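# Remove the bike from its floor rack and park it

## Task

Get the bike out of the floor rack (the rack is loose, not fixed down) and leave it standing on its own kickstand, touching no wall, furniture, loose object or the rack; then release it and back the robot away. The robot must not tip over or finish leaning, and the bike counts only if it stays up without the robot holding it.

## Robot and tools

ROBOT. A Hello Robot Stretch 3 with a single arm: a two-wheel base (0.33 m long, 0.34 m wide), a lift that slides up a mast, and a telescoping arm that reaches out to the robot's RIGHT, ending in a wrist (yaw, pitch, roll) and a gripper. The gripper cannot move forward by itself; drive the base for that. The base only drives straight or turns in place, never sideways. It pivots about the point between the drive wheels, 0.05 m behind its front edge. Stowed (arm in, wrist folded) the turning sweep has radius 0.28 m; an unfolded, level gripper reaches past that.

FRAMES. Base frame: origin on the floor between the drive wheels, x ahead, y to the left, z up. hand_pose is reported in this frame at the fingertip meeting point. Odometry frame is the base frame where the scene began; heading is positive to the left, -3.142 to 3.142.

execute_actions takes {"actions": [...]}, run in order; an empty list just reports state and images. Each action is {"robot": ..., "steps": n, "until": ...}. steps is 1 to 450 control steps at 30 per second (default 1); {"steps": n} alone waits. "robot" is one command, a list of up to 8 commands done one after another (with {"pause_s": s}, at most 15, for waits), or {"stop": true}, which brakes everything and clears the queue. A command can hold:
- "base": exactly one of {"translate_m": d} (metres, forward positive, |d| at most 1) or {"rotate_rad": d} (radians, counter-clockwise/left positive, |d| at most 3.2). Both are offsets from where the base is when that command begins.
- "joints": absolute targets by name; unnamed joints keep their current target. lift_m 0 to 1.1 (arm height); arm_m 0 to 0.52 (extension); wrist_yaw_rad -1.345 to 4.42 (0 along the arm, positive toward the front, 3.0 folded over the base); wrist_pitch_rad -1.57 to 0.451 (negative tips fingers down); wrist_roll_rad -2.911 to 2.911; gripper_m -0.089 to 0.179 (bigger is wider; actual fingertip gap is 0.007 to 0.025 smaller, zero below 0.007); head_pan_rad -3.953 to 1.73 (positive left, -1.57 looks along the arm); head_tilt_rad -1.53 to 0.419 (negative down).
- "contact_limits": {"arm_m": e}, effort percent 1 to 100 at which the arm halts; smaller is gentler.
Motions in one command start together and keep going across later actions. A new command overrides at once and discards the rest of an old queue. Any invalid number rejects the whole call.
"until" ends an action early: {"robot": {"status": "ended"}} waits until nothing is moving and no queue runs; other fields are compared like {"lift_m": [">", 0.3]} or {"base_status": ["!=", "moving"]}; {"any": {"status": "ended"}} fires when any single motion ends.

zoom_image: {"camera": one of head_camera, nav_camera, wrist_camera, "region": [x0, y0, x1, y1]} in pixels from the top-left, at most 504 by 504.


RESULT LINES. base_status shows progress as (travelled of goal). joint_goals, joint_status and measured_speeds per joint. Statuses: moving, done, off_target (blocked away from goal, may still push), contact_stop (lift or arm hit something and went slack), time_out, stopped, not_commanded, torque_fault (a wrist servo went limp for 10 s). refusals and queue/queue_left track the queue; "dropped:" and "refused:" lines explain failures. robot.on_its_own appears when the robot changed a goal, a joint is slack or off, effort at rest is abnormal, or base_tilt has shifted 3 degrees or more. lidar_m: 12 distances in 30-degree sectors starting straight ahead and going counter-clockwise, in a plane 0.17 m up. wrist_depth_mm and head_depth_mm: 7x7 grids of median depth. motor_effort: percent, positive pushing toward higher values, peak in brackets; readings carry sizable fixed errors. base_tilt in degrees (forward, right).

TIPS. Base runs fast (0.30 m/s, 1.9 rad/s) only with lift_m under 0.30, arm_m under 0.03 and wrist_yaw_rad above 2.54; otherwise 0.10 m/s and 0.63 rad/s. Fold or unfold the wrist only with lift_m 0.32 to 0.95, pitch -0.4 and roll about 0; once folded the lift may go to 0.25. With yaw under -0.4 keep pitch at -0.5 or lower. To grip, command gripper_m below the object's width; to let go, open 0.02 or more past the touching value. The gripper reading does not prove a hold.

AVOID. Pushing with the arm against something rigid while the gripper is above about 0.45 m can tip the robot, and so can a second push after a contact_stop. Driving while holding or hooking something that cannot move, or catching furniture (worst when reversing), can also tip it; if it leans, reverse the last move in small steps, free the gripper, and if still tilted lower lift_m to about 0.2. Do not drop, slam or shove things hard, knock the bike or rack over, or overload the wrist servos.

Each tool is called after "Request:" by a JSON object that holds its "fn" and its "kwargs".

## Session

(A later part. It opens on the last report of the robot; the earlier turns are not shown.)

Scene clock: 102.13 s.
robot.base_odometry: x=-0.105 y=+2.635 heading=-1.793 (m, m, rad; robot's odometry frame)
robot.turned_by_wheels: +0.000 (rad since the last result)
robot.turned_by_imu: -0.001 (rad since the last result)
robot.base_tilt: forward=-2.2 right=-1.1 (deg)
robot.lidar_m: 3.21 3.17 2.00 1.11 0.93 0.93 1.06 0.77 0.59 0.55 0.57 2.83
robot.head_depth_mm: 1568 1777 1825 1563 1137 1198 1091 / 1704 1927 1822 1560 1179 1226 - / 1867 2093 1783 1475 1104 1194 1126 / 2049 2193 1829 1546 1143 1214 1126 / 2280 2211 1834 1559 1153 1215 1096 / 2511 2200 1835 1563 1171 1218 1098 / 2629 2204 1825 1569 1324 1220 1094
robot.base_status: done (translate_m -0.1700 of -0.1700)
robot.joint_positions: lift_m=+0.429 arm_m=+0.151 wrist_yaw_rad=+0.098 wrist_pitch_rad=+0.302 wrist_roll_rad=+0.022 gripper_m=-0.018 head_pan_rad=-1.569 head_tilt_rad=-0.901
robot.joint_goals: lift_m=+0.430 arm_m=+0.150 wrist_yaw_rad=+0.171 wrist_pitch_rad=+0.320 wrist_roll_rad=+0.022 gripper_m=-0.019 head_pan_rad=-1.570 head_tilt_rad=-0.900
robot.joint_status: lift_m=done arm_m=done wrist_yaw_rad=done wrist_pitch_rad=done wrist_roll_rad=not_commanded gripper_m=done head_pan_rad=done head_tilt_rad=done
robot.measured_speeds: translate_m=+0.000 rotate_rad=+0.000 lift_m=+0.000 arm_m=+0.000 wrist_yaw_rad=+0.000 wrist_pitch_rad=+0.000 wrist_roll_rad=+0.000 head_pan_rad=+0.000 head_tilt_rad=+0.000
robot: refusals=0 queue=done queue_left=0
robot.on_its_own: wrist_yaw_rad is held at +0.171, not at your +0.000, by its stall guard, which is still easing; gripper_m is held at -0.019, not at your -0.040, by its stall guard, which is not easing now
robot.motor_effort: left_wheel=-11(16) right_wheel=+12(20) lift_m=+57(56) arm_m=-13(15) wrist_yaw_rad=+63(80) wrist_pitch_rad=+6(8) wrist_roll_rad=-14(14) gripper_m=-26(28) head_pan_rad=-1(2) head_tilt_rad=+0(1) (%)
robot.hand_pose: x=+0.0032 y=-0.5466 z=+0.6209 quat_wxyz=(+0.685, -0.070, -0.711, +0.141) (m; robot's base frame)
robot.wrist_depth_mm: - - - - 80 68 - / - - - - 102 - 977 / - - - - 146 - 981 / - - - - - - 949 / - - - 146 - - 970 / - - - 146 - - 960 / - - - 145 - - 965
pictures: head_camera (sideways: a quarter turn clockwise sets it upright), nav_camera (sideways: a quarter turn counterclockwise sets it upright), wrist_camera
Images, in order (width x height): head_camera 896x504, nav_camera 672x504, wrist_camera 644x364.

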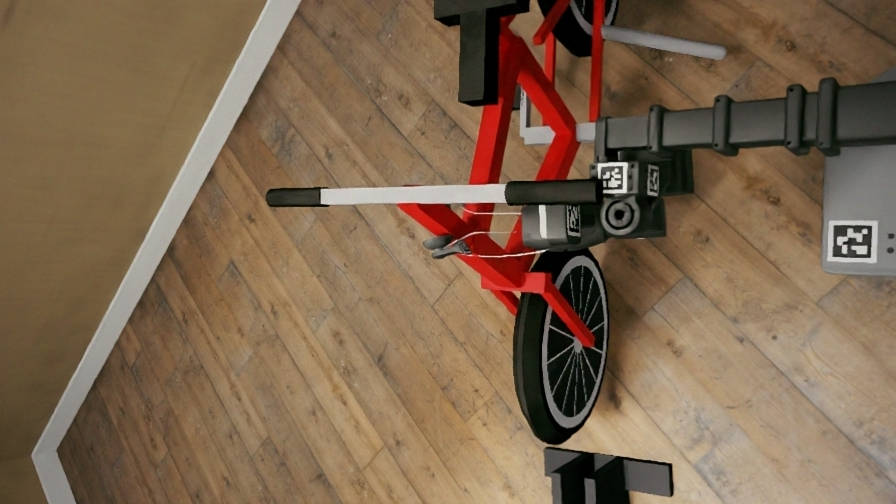

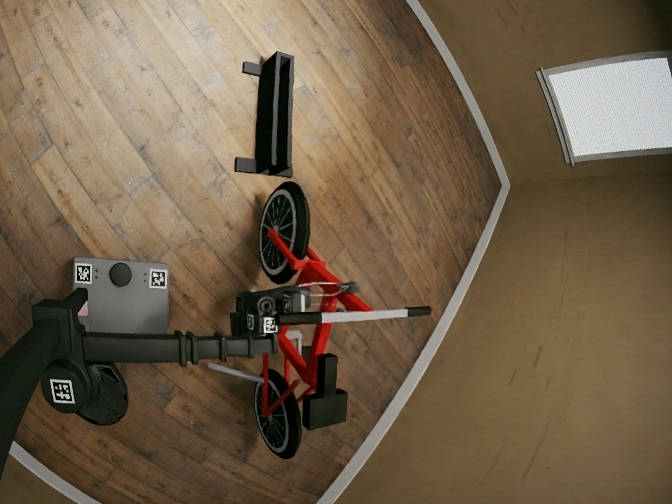

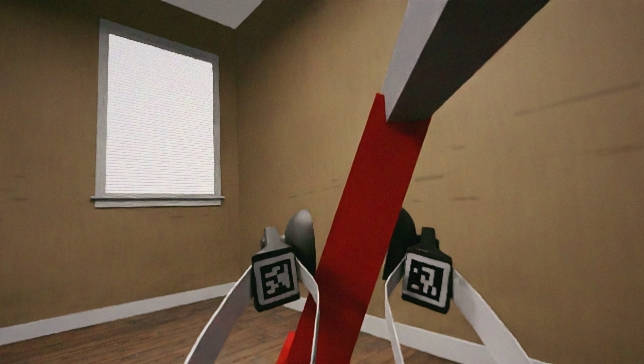

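Request:
{"fn": "execute_actions", "kwargs": {"actions": [{"robot":{"joints":{"arm_m":0.12,"lift_m":0.40,"wrist_yaw_rad":0.08,"gripper_m":0.0}},"steps":100,"until":{"robot":{"status":"ended"}}},{"robot":{"joints":{"gripper_m":0.06,"lift_m":0.385}},"steps":100,"until":{"robot":{"status":"ended"}}},{"steps":15}]}}

Scene clock: 106.03 s.
robot.base_odometry: x=-0.105 y=+2.635 heading=-1.793 (m, m, rad; robot's odometry frame)
robot.turned_by_wheels: +0.000 (rad since the last result)
robot.turned_by_imu: +0.000 (rad since the last result)
robot.base_tilt: forward=-2.6 right=-1.4 (deg)
robot.lidar_m: 3.22 3.17 2.00 1.10 0.94 0.93 1.06 0.67 0.40 0.39 0.53 2.84
robot.head_depth_mm: 1572 1765 1826 1572 1106 1195 1098 / 1705 1930 1832 1564 1160 1215 - / 1868 2082 1834 1538 856 1160 1128 / 2048 2172 1839 1567 969 1201 1128 / 2271 2183 1829 1567 1279 1215 1097 / 2513 2207 1836 1570 1298 1218 1097 / 2640 2210 1841 1570 1325 1216 1098
robot.base_status: done (translate_m -0.1700 of -0.1700)
robot.joint_positions: lift_m=+0.397 arm_m=+0.120 wrist_yaw_rad=+0.085 wrist_pitch_rad=+0.306 wrist_roll_rad=-0.002 gripper_m=+0.060 head_pan_rad=-1.569 head_tilt_rad=-0.900
robot.joint_goals: lift_m=+0.397 arm_m=+0.120 wrist_yaw_rad=+0.080 wrist_pitch_rad=+0.320 wrist_roll_rad=-0.002 gripper_m=+0.060 head_pan_rad=-1.570 head_tilt_rad=-0.900
robot.joint_status: lift_m=contact_stop arm_m=done wrist_yaw_rad=done wrist_pitch_rad=done wrist_roll_rad=not_commanded gripper_m=done head_pan_rad=done head_tilt_rad=done
robot.measured_speeds: translate_m=+0.000 rotate_rad=+0.000 lift_m=+0.000 arm_m=+0.000 wrist_yaw_rad=+0.000 wrist_pitch_rad=+0.000 wrist_roll_rad=+0.000 head_pan_rad=+0.000 head_tilt_rad=+0.000
robot: refusals=0 queue=dropped queue_left=0
robot.on_its_own: lift_m is slack since a contact_stop, until your next command for it (your +0.385 is given up)
robot.motor_effort: left_wheel=-1(11) right_wheel=+6(18) lift_m=+30(57) arm_m=+2(13) wrist_yaw_rad=-4(66) wrist_pitch_rad=+5(29) wrist_roll_rad=-3(14) gripper_m=-4(79) head_pan_rad=+0(0) head_tilt_rad=+0(1) (%)
robot.hand_pose: x=+0.0000 y=-0.5155 z=+0.5895 quat_wxyz=(+0.695, -0.078, -0.702, +0.137) (m; robot's base frame)
robot.wrist_depth_mm: - - - - 55 52 972 / - - - - 56 52 - / - - - - 57 54 - / - - - - 57 56 - / - - - 63 58 - - / - - - 63 59 - 979 / - - - 65 61 - 971
pictures: head_camera (sideways: a quarter turn clockwise sets it upright), nav_camera (sideways: a quarter turn counterclockwise sets it upright), wrist_camera
Images, in order (width x height): head_camera 896x504, nav_camera 672x504, wrist_camera 644x364.

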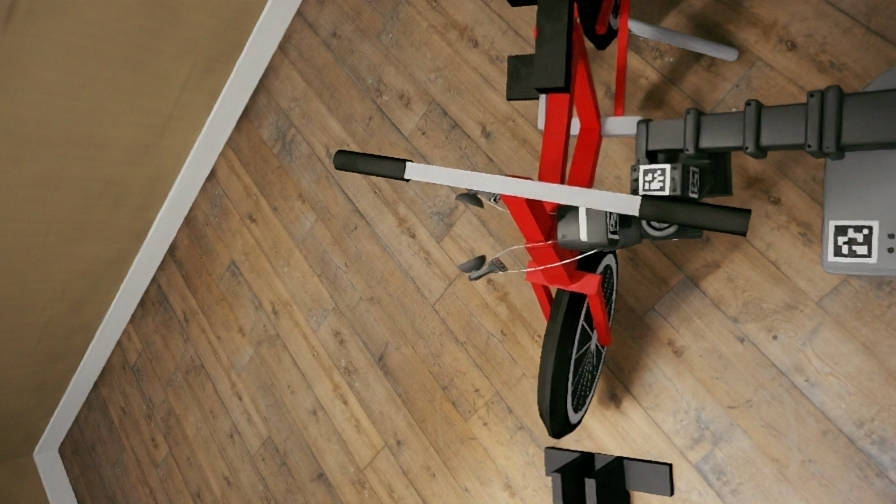

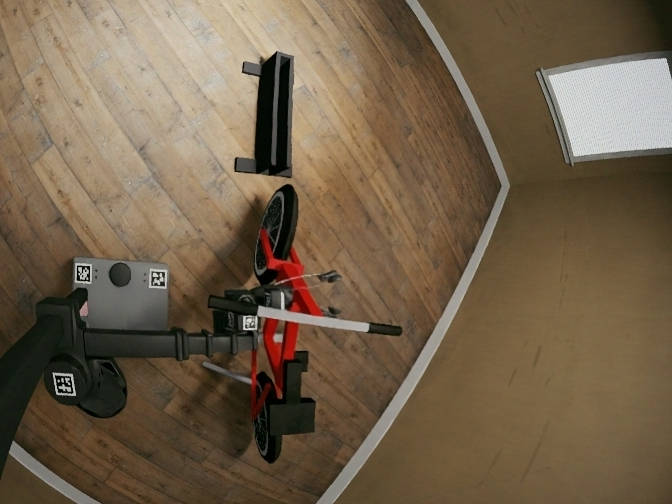

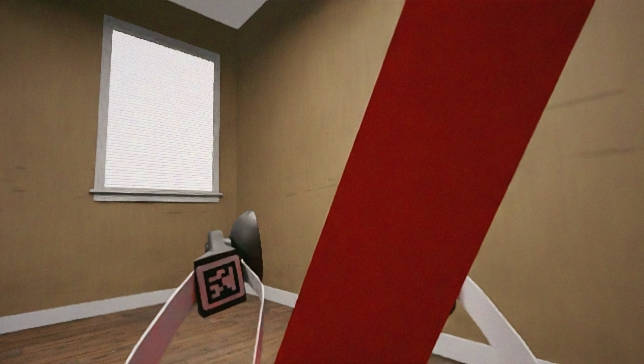

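Leaned over. Retract gradually.

Request:
{"fn": "execute_actions", "kwargs": {"actions": [{"robot":[{"joints":{"gripper_m":0.1,"lift_m":0.398,"arm_m":0.09}},{"joints":{"arm_m":0.0}}],"steps":200,"until":{"robot":{"status":"ended"}}},{"steps":10}]}}

Scene clock: 109.33 s.
robot.base_odometry: x=-0.105 y=+2.635 heading=-1.793 (m, m, rad; robot's odometry frame)
robot.turned_by_wheels: +0.000 (rad since the last result)
robot.turned_by_imu: +0.000 (rad since the last result)
robot.base_tilt: forward=-2.5 right=-1.3 (deg)
robot.lidar_m: 3.21 3.17 2.00 1.11 0.93 0.93 1.06 0.57 0.35 0.35 0.49 2.84
robot.head_depth_mm: 1567 1776 1830 1561 1146 1201 1096 / 1691 1945 1826 1536 1372 1192 - / 1861 2076 1830 1568 802 1061 - / 2046 2185 1837 1565 1053 1216 1107 / 2291 2187 1831 1568 1162 1218 1097 / 2505 2210 1839 1571 1324 1217 1100 / 2664 2207 1838 1567 1339 1215 1100
robot.base_status: done (translate_m -0.1700 of -0.1700)
robot.joint_positions: lift_m=+0.398 arm_m=+0.002 wrist_yaw_rad=+0.060 wrist_pitch_rad=+0.283 wrist_roll_rad=+0.001 gripper_m=+0.100 head_pan_rad=-1.569 head_tilt_rad=-0.900
robot.joint_goals: lift_m=+0.398 arm_m=+0.000 wrist_yaw_rad=+0.080 wrist_pitch_rad=+0.320 wrist_roll_rad=+0.001 gripper_m=+0.100 head_pan_rad=-1.570 head_tilt_rad=-0.900
robot.joint_status: lift_m=done arm_m=done wrist_yaw_rad=done wrist_pitch_rad=done wrist_roll_rad=not_commanded gripper_m=done head_pan_rad=done head_tilt_rad=done
robot.measured_speeds: translate_m=+0.000 rotate_rad=+0.000 lift_m=+0.000 arm_m=+0.000 wrist_yaw_rad=+0.000 wrist_pitch_rad=+0.000 wrist_roll_rad=+0.000 head_pan_rad=+0.000 head_tilt_rad=+0.000
robot: refusals=0 queue=done queue_left=0
robot.on_its_own: wrist_yaw_rad is at rest, and its effort (+18) is outside its rest range (-12 to +12)
robot.motor_effort: left_wheel=-3(3) right_wheel=+9(9) lift_m=+42(42) arm_m=-13(19) wrist_yaw_rad=+18(18) wrist_pitch_rad=+13(13) wrist_roll_rad=-5(5) gripper_m=-3(80) head_pan_rad=+0(0) head_tilt_rad=+0(0) (%)
robot.hand_pose: x=-0.0062 y=-0.3993 z=+0.5846 quat_wxyz=(+0.697, -0.078, -0.703, +0.120) (m; robot's base frame)
robot.wrist_depth_mm: - - - - - 79 - / - - - - - 108 - / - - - - 116 - - / - - - - 117 - - / - - - - 120 - - / - - - - 124 - - / - - - 151 158 - -
pictures: head_camera (sideways: a quarter turn clockwise sets it upright), nav_camera (sideways: a quarter turn counterclockwise sets it upright), wrist_camera
Images, in order (width x height): head_camera 896x504, nav_camera 672x504, wrist_camera 644x364.

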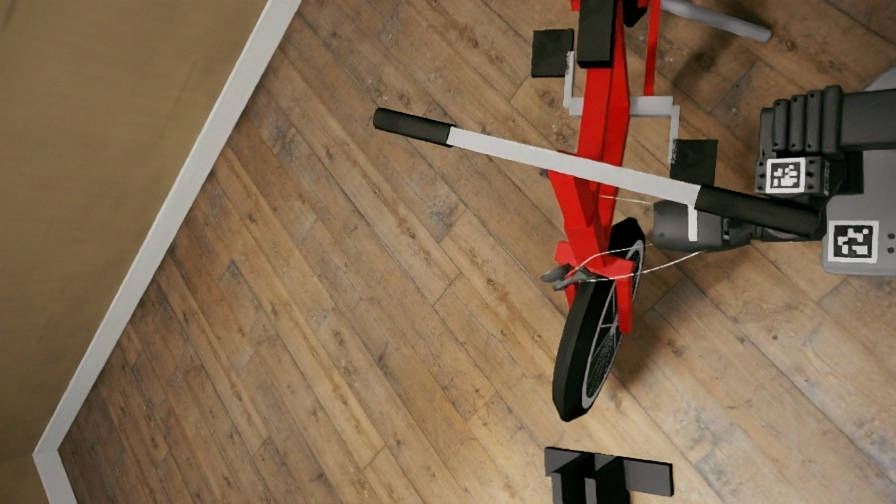

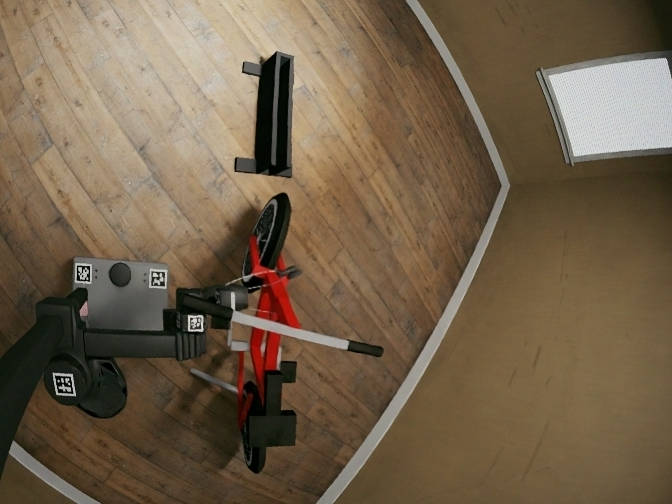

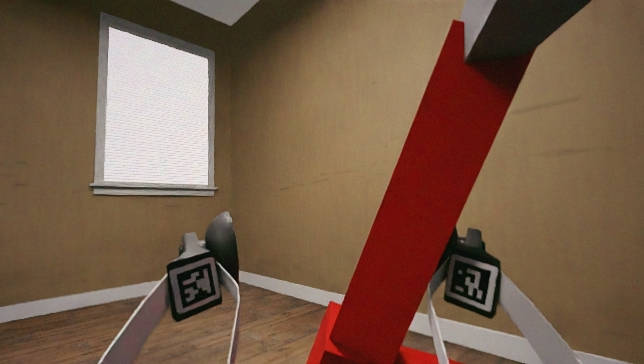

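Request:
{"fn": "execute_actions", "kwargs": {"actions": [{"robot":{"joints":{"gripper_m":0.17,"lift_m":0.375,"wrist_pitch_rad":0.42,"head_pan_rad":-1.9}},"steps":200,"until":{"robot":{"status":"ended"}}},{"steps":15}]}}

Scene clock: 111.27 s.
robot.base_odometry: x=-0.105 y=+2.635 heading=-1.793 (m, m, rad; robot's odometry frame)
robot.turned_by_wheels: +0.000 (rad since the last result)
robot.turned_by_imu: +0.000 (rad since the last result)
robot.base_tilt: forward=-2.2 right=-1.3 (deg)
robot.lidar_m: 3.22 3.17 2.00 1.11 0.93 0.93 1.06 0.58 0.35 0.35 0.50 2.84
robot.head_depth_mm: 1406 1611 1794 1563 1115 1215 1096 / 1463 1684 1836 1564 1148 1195 1129 / 1537 1788 1829 1569 1143 1211 - / 1612 1893 1835 1535 925 852 - / 1690 2008 1833 1572 997 1198 1095 / 1798 2092 1839 1570 1370 1199 1097 / 1913 2146 1836 1574 1369 1203 1097
robot.base_status: done (translate_m -0.1700 of -0.1700)
robot.joint_positions: lift_m=+0.375 arm_m=+0.001 wrist_yaw_rad=+0.082 wrist_pitch_rad=+0.398 wrist_roll_rad=-0.003 gripper_m=+0.170 head_pan_rad=-1.893 head_tilt_rad=-0.900
robot.joint_goals: lift_m=+0.375 arm_m=+0.000 wrist_yaw_rad=+0.080 wrist_pitch_rad=+0.420 wrist_roll_rad=-0.003 gripper_m=+0.170 head_pan_rad=-1.900 head_tilt_rad=-0.900
robot.joint_status: lift_m=done arm_m=done wrist_yaw_rad=done wrist_pitch_rad=done wrist_roll_rad=not_commanded gripper_m=done head_pan_rad=done head_tilt_rad=done
robot.measured_speeds: translate_m=+0.000 rotate_rad=+0.000 lift_m=+0.000 arm_m=+0.000 wrist_yaw_rad=+0.000 wrist_pitch_rad=+0.000 wrist_roll_rad=+0.000 head_pan_rad=+0.000 head_tilt_rad=+0.000
robot: refusals=0 queue=done queue_left=0
robot.motor_effort: left_wheel=-1(4) right_wheel=+3(11) lift_m=+30(42) arm_m=-5(13) wrist_yaw_rad=-2(17) wrist_pitch_rad=+7(28) wrist_roll_rad=-3(6) gripper_m=+0(83) head_pan_rad=-4(36) head_tilt_rad=-1(0) (%)
robot.hand_pose: x=-0.0014 y=-0.3909 z=+0.5909 quat_wxyz=(+0.688, -0.111, -0.697, +0.168) (m; robot's base frame)
robot.wrist_depth_mm: - - - - - 89 - / - - - - - 129 - / - - - - - - - / - - - - 139 - - / - - - - 138 - - / - - - - 140 - - / - - - - 143 - -
pictures: head_camera (sideways: a quarter turn clockwise sets it upright), nav_camera (sideways: a quarter turn counterclockwise sets it upright), wrist_camera
Images, in order (width x height): head_camera 896x504, nav_camera 672x504, wrist_camera 644x364.

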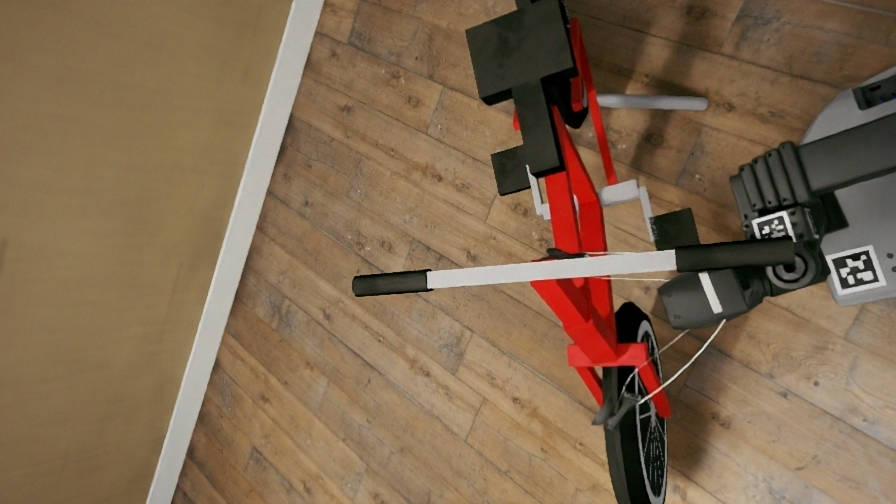

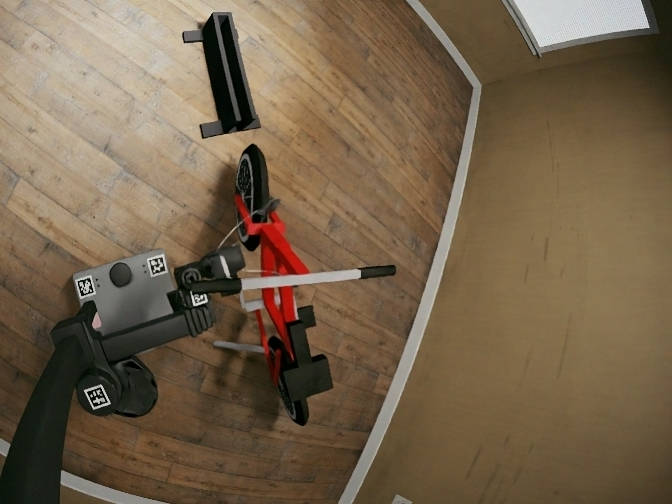

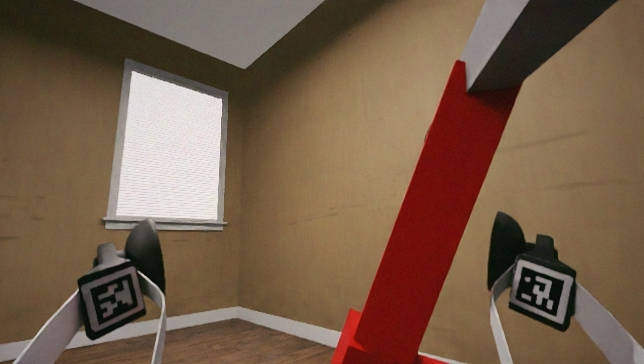

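Request:
{"fn": "execute_actions", "kwargs": {"actions": [{"robot":{"joints":{"wrist_yaw_rad":-0.36},"base":{"translate_m":0.03}},"steps":200,"until":{"robot":{"status":"ended"}}}]}}

Scene clock: 113.20 s.
robot.base_odometry: x=-0.112 y=+2.605 heading=-1.793 (m, m, rad; robot's odometry frame)
robot.turned_by_wheels: +0.000 (rad since the last result)
robot.turned_by_imu: +0.000 (rad since the last result)
robot.base_tilt: forward=-2.4 right=-1.4 (deg)
robot.lidar_m: 3.18 3.15 2.00 1.13 0.96 0.95 1.09 0.59 0.36 0.45 0.50 2.81
robot.head_depth_mm: 1424 1628 1782 1572 1176 1218 1096 / 1485 1708 1819 1570 1150 1198 1127 / 1552 1807 1834 1563 1190 1219 - / 1641 1924 1842 1543 869 616 - / 1723 2034 1831 1574 1041 1202 1098 / 1829 2081 1831 1571 1372 1196 1099 / 1935 2142 1837 1570 1367 1198 1096
robot.base_status: done (translate_m +0.0300 of +0.0300)
robot.joint_positions: lift_m=+0.375 arm_m=+0.001 wrist_yaw_rad=-0.358 wrist_pitch_rad=+0.398 wrist_roll_rad=-0.004 gripper_m=+0.170 head_pan_rad=-1.893 head_tilt_rad=-0.900
robot.joint_goals: lift_m=+0.375 arm_m=+0.000 wrist_yaw_rad=-0.360 wrist_pitch_rad=+0.420 wrist_roll_rad=-0.004 gripper_m=+0.170 head_pan_rad=-1.900 head_tilt_rad=-0.900
robot.joint_status: lift_m=done arm_m=done wrist_yaw_rad=done wrist_pitch_rad=done wrist_roll_rad=not_commanded gripper_m=done head_pan_rad=done head_tilt_rad=done
robot.measured_speeds: translate_m=+0.000 rotate_rad=+0.000 lift_m=+0.000 arm_m=+0.000 wrist_yaw_rad=+0.000 wrist_pitch_rad=+0.000 wrist_roll_rad=+0.000 head_pan_rad=+0.000 head_tilt_rad=+0.000
robot: refusals=0 queue=done queue_left=0
robot.motor_effort: left_wheel=-2(4) right_wheel=+3(8) lift_m=+30(30) arm_m=-4(4) wrist_yaw_rad=-2(2) wrist_pitch_rad=+7(7) wrist_roll_rad=-3(3) gripper_m=-1(0) head_pan_rad=-4(4) head_tilt_rad=-1(1) (%)
robot.hand_pose: x=-0.1074 y=-0.3762 z=+0.5909 quat_wxyz=(+0.708, -0.261, -0.656, +0.014) (m; robot's base frame)
robot.wrist_depth_mm: - - - - 69 - - / - - - 148 - - - / - - - 151 - - - / - - - 150 - - - / - - - - - - - / - - 145 - - - 314 / - - 143 - - 226 210
pictures: head_camera (sideways: a quarter turn clockwise sets it upright), nav_camera (sideways: a quarter turn counterclockwise sets it upright), wrist_camera
Images, in order (width x height): head_camera 896x504, nav_camera 672x504, wrist_camera 644x364.

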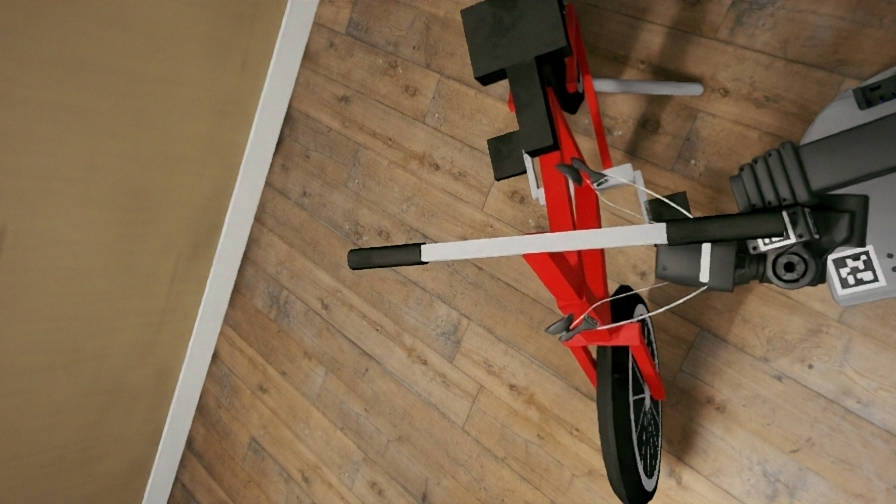

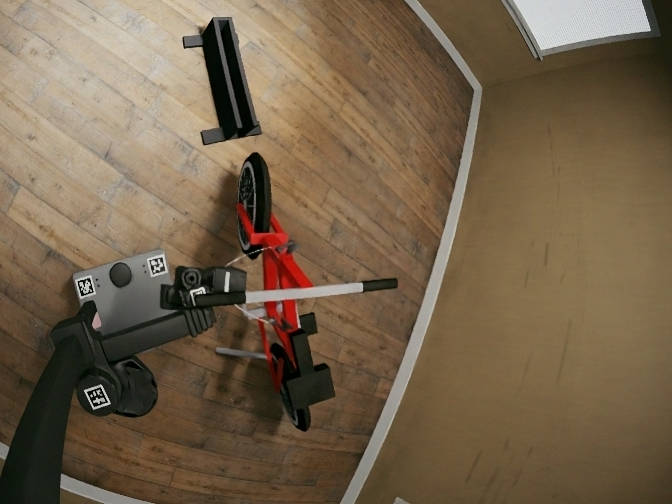

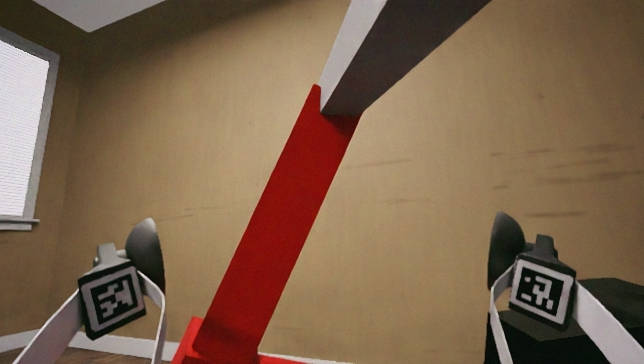

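Request:
{"fn": "execute_actions", "kwargs": {"actions": [{"robot":[{"base":{"translate_m":0.05}},{"joints":{"wrist_yaw_rad":-0.6},"base":{"translate_m":0.05}}],"steps":200,"until":{"robot":{"status":"ended"}}}]}}

Scene clock: 117.13 s.
robot.base_odometry: x=-0.134 y=+2.508 heading=-1.793 (m, m, rad; robot's odometry frame)
robot.turned_by_wheels: +0.000 (rad since the last result)
robot.turned_by_imu: +0.000 (rad since the last result)
robot.base_tilt: forward=-2.5 right=-1.2 (deg)
robot.lidar_m: 3.10 3.09 2.16 1.22 1.03 1.03 1.17 0.66 0.40 0.37 0.36 2.74
robot.head_depth_mm: 1482 1691 1837 1569 1100 1196 1097 / 1551 1781 1825 1565 1112 1215 1129 / 1628 1876 1837 1562 1046 1199 - / 1703 1996 1836 1506 1064 1246 - / 1796 2074 1836 1538 1367 1182 1097 / 1903 2144 1835 1574 1376 1182 1095 / 2021 2215 1840 1569 1381 1201 1101
robot.base_status: done (translate_m +0.0500 of +0.0500)
robot.joint_positions: lift_m=+0.375 arm_m=+0.001 wrist_yaw_rad=-0.594 wrist_pitch_rad=+0.397 wrist_roll_rad=-0.008 gripper_m=+0.170 head_pan_rad=-1.893 head_tilt_rad=-0.900
robot.joint_goals: lift_m=+0.375 arm_m=+0.000 wrist_yaw_rad=-0.600 wrist_pitch_rad=+0.420 wrist_roll_rad=-0.008 gripper_m=+0.170 head_pan_rad=-1.900 head_tilt_rad=-0.900
robot.joint_status: lift_m=done arm_m=done wrist_yaw_rad=done wrist_pitch_rad=done wrist_roll_rad=not_commanded gripper_m=done head_pan_rad=done head_tilt_rad=done
robot.measured_speeds: translate_m=+0.000 rotate_rad=+0.000 lift_m=+0.000 arm_m=+0.000 wrist_yaw_rad=+0.000 wrist_pitch_rad=+0.000 wrist_roll_rad=+0.000 head_pan_rad=+0.000 head_tilt_rad=+0.000
robot: refusals=0 queue=done queue_left=0
robot.motor_effort: left_wheel=-1(4) right_wheel=+2(8) lift_m=+30(30) arm_m=-4(4) wrist_yaw_rad=-5(7) wrist_pitch_rad=+8(8) wrist_roll_rad=-1(3) gripper_m=+1(0) head_pan_rad=-4(5) head_tilt_rad=-1(0) (%)
robot.hand_pose: x=-0.1589 y=-0.3498 z=+0.5905 quat_wxyz=(+0.706, -0.336, -0.619, -0.071) (m; robot's base frame)
robot.wrist_depth_mm: - - - - - - - / - - 239 - - - - / - - - 210 189 - - / - - - - - 173 - / - - - 180 - - - / - - - 174 - - - / - - - 201 - 282 317
pictures: head_camera (sideways: a quarter turn clockwise sets it upright), nav_camera (sideways: a quarter turn counterclockwise sets it upright), wrist_camera
Images, in order (width x height): head_camera 896x504, nav_camera 672x504, wrist_camera 644x364.

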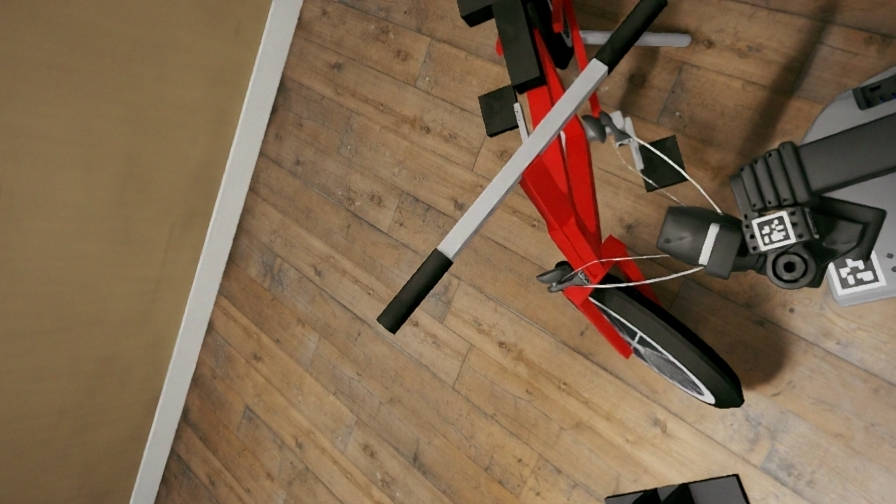

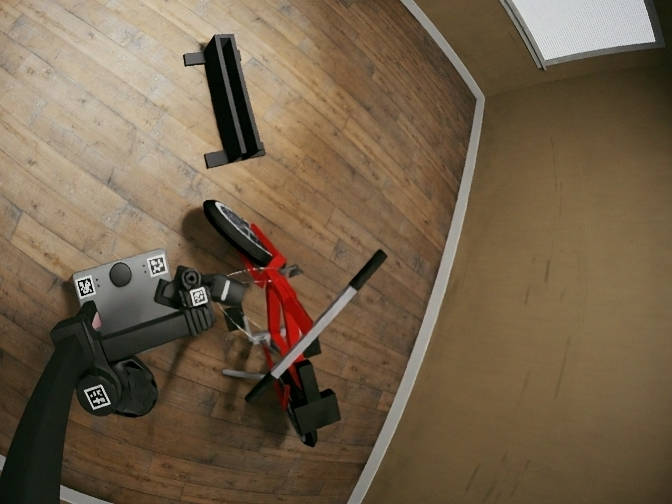

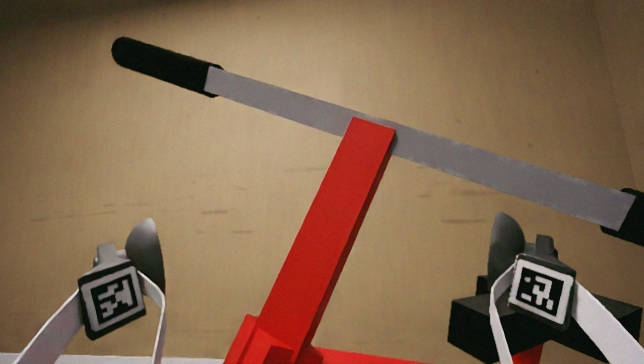

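Request:
{"fn": "execute_actions", "kwargs": {"actions": [{"robot":[{"base":{"translate_m":0.04}},{"joints":{"lift_m":0.6}},{"base":{"rotate_rad":0.15}},{"base":{"translate_m":0.6},"joints":{"head_pan_rad":-2.4,"head_tilt_rad":-0.7}}],"steps":450,"until":{"robot":{"status":"ended"}}}]}}

Scene clock: 129.57 s.
robot.base_odometry: x=-0.186 y=+1.870 heading=-1.643 (m, m, rad; robot's odometry frame)
robot.turned_by_wheels: +0.150 (rad since the last result)
robot.turned_by_imu: +0.151 (rad since the last result)
robot.base_tilt: forward=-2.3 right=-1.3 (deg)
robot.lidar_m: 2.83 2.59 2.37 1.56 1.43 1.44 1.25 0.63 2.20 2.55 2.34 2.36
robot.head_depth_mm: 1816 2033 2220 1402 1472 1319 1146 / 1822 2059 2251 1880 1438 1314 1147 / 1844 2079 2317 1882 1340 1264 1148 / 1868 2105 2309 1886 1549 1316 1195 / 1900 2132 2302 1875 1570 1250 1193 / 1910 2151 2339 1883 1550 1203 - / 1947 2202 2357 1883 1549 1320 1093
robot.base_status: done (translate_m +0.6000 of +0.6000)
robot.joint_positions: lift_m=+0.600 arm_m=+0.001 wrist_yaw_rad=-0.595 wrist_pitch_rad=+0.396 wrist_roll_rad=-0.009 gripper_m=+0.170 head_pan_rad=-2.393 head_tilt_rad=-0.705
robot.joint_goals: lift_m=+0.600 arm_m=+0.000 wrist_yaw_rad=-0.600 wrist_pitch_rad=+0.420 wrist_roll_rad=-0.009 gripper_m=+0.170 head_pan_rad=-2.400 head_tilt_rad=-0.700
robot.joint_status: lift_m=done arm_m=done wrist_yaw_rad=done wrist_pitch_rad=done wrist_roll_rad=not_commanded gripper_m=done head_pan_rad=done head_tilt_rad=done
robot.measured_speeds: translate_m=+0.000 rotate_rad=+0.000 lift_m=+0.000 arm_m=+0.000 wrist_yaw_rad=+0.000 wrist_pitch_rad=+0.000 wrist_roll_rad=+0.000 head_pan_rad=+0.000 head_tilt_rad=+0.000
robot: refusals=0 queue=done queue_left=0
robot.motor_effort: left_wheel=-3(7) right_wheel=+3(8) lift_m=+33(34) arm_m=-4(4) wrist_yaw_rad=-4(4) wrist_pitch_rad=+8(8) wrist_roll_rad=-1(1) gripper_m=+0(0) head_pan_rad=-3(43) head_tilt_rad=+1(14) (%)
robot.hand_pose: x=-0.1591 y=-0.3497 z=+0.8153 quat_wxyz=(+0.707, -0.336, -0.619, -0.072) (m; robot's base frame)
robot.wrist_depth_mm: - - - - - - - / - - - - - - - / - - - - - - - / - - - - - - - / - - - - - - - / - - - - - - - / - - - - - - -
pictures: head_camera (sideways: a quarter turn clockwise sets it upright), nav_camera (sideways: a quarter turn counterclockwise sets it upright), wrist_camera
Images, in order (width x height): head_camera 896x504, nav_camera 672x504, wrist_camera 644x364.

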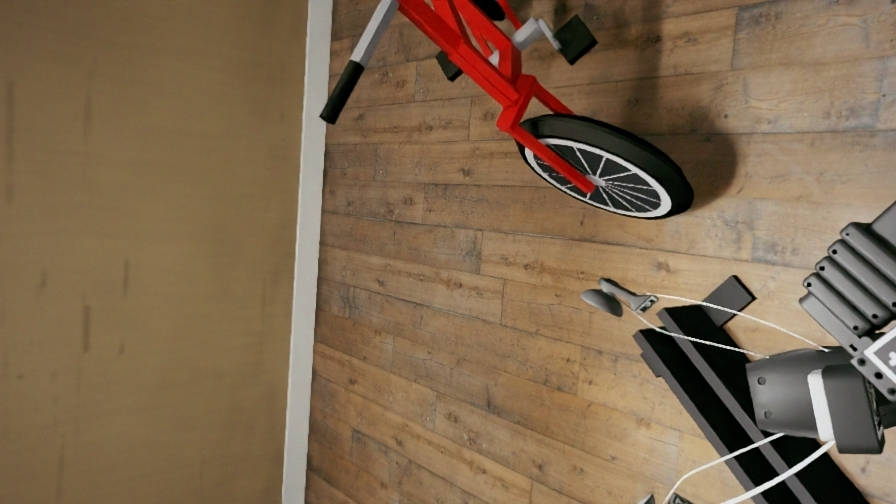

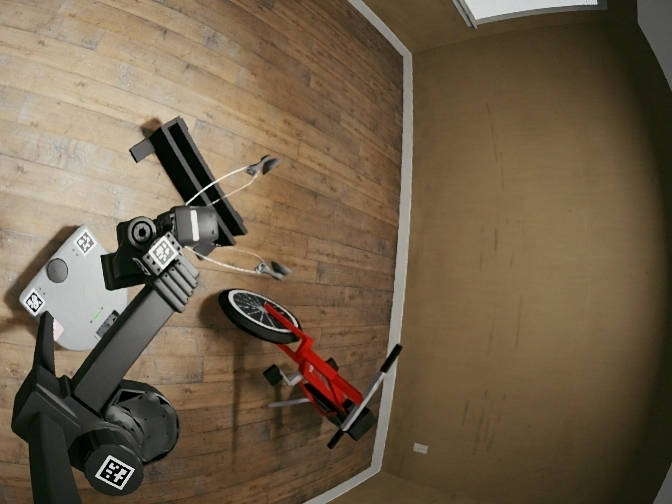

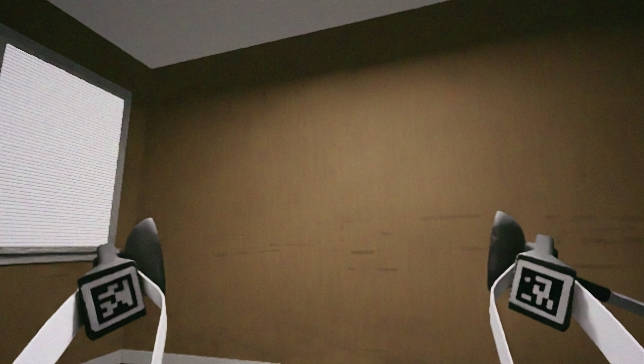

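Earlier views showed the rear wheel clear of the wall.

Request:
{"fn": "finished_scene", "kwargs": {"scene": 1}}

The scene is finished: the task was done.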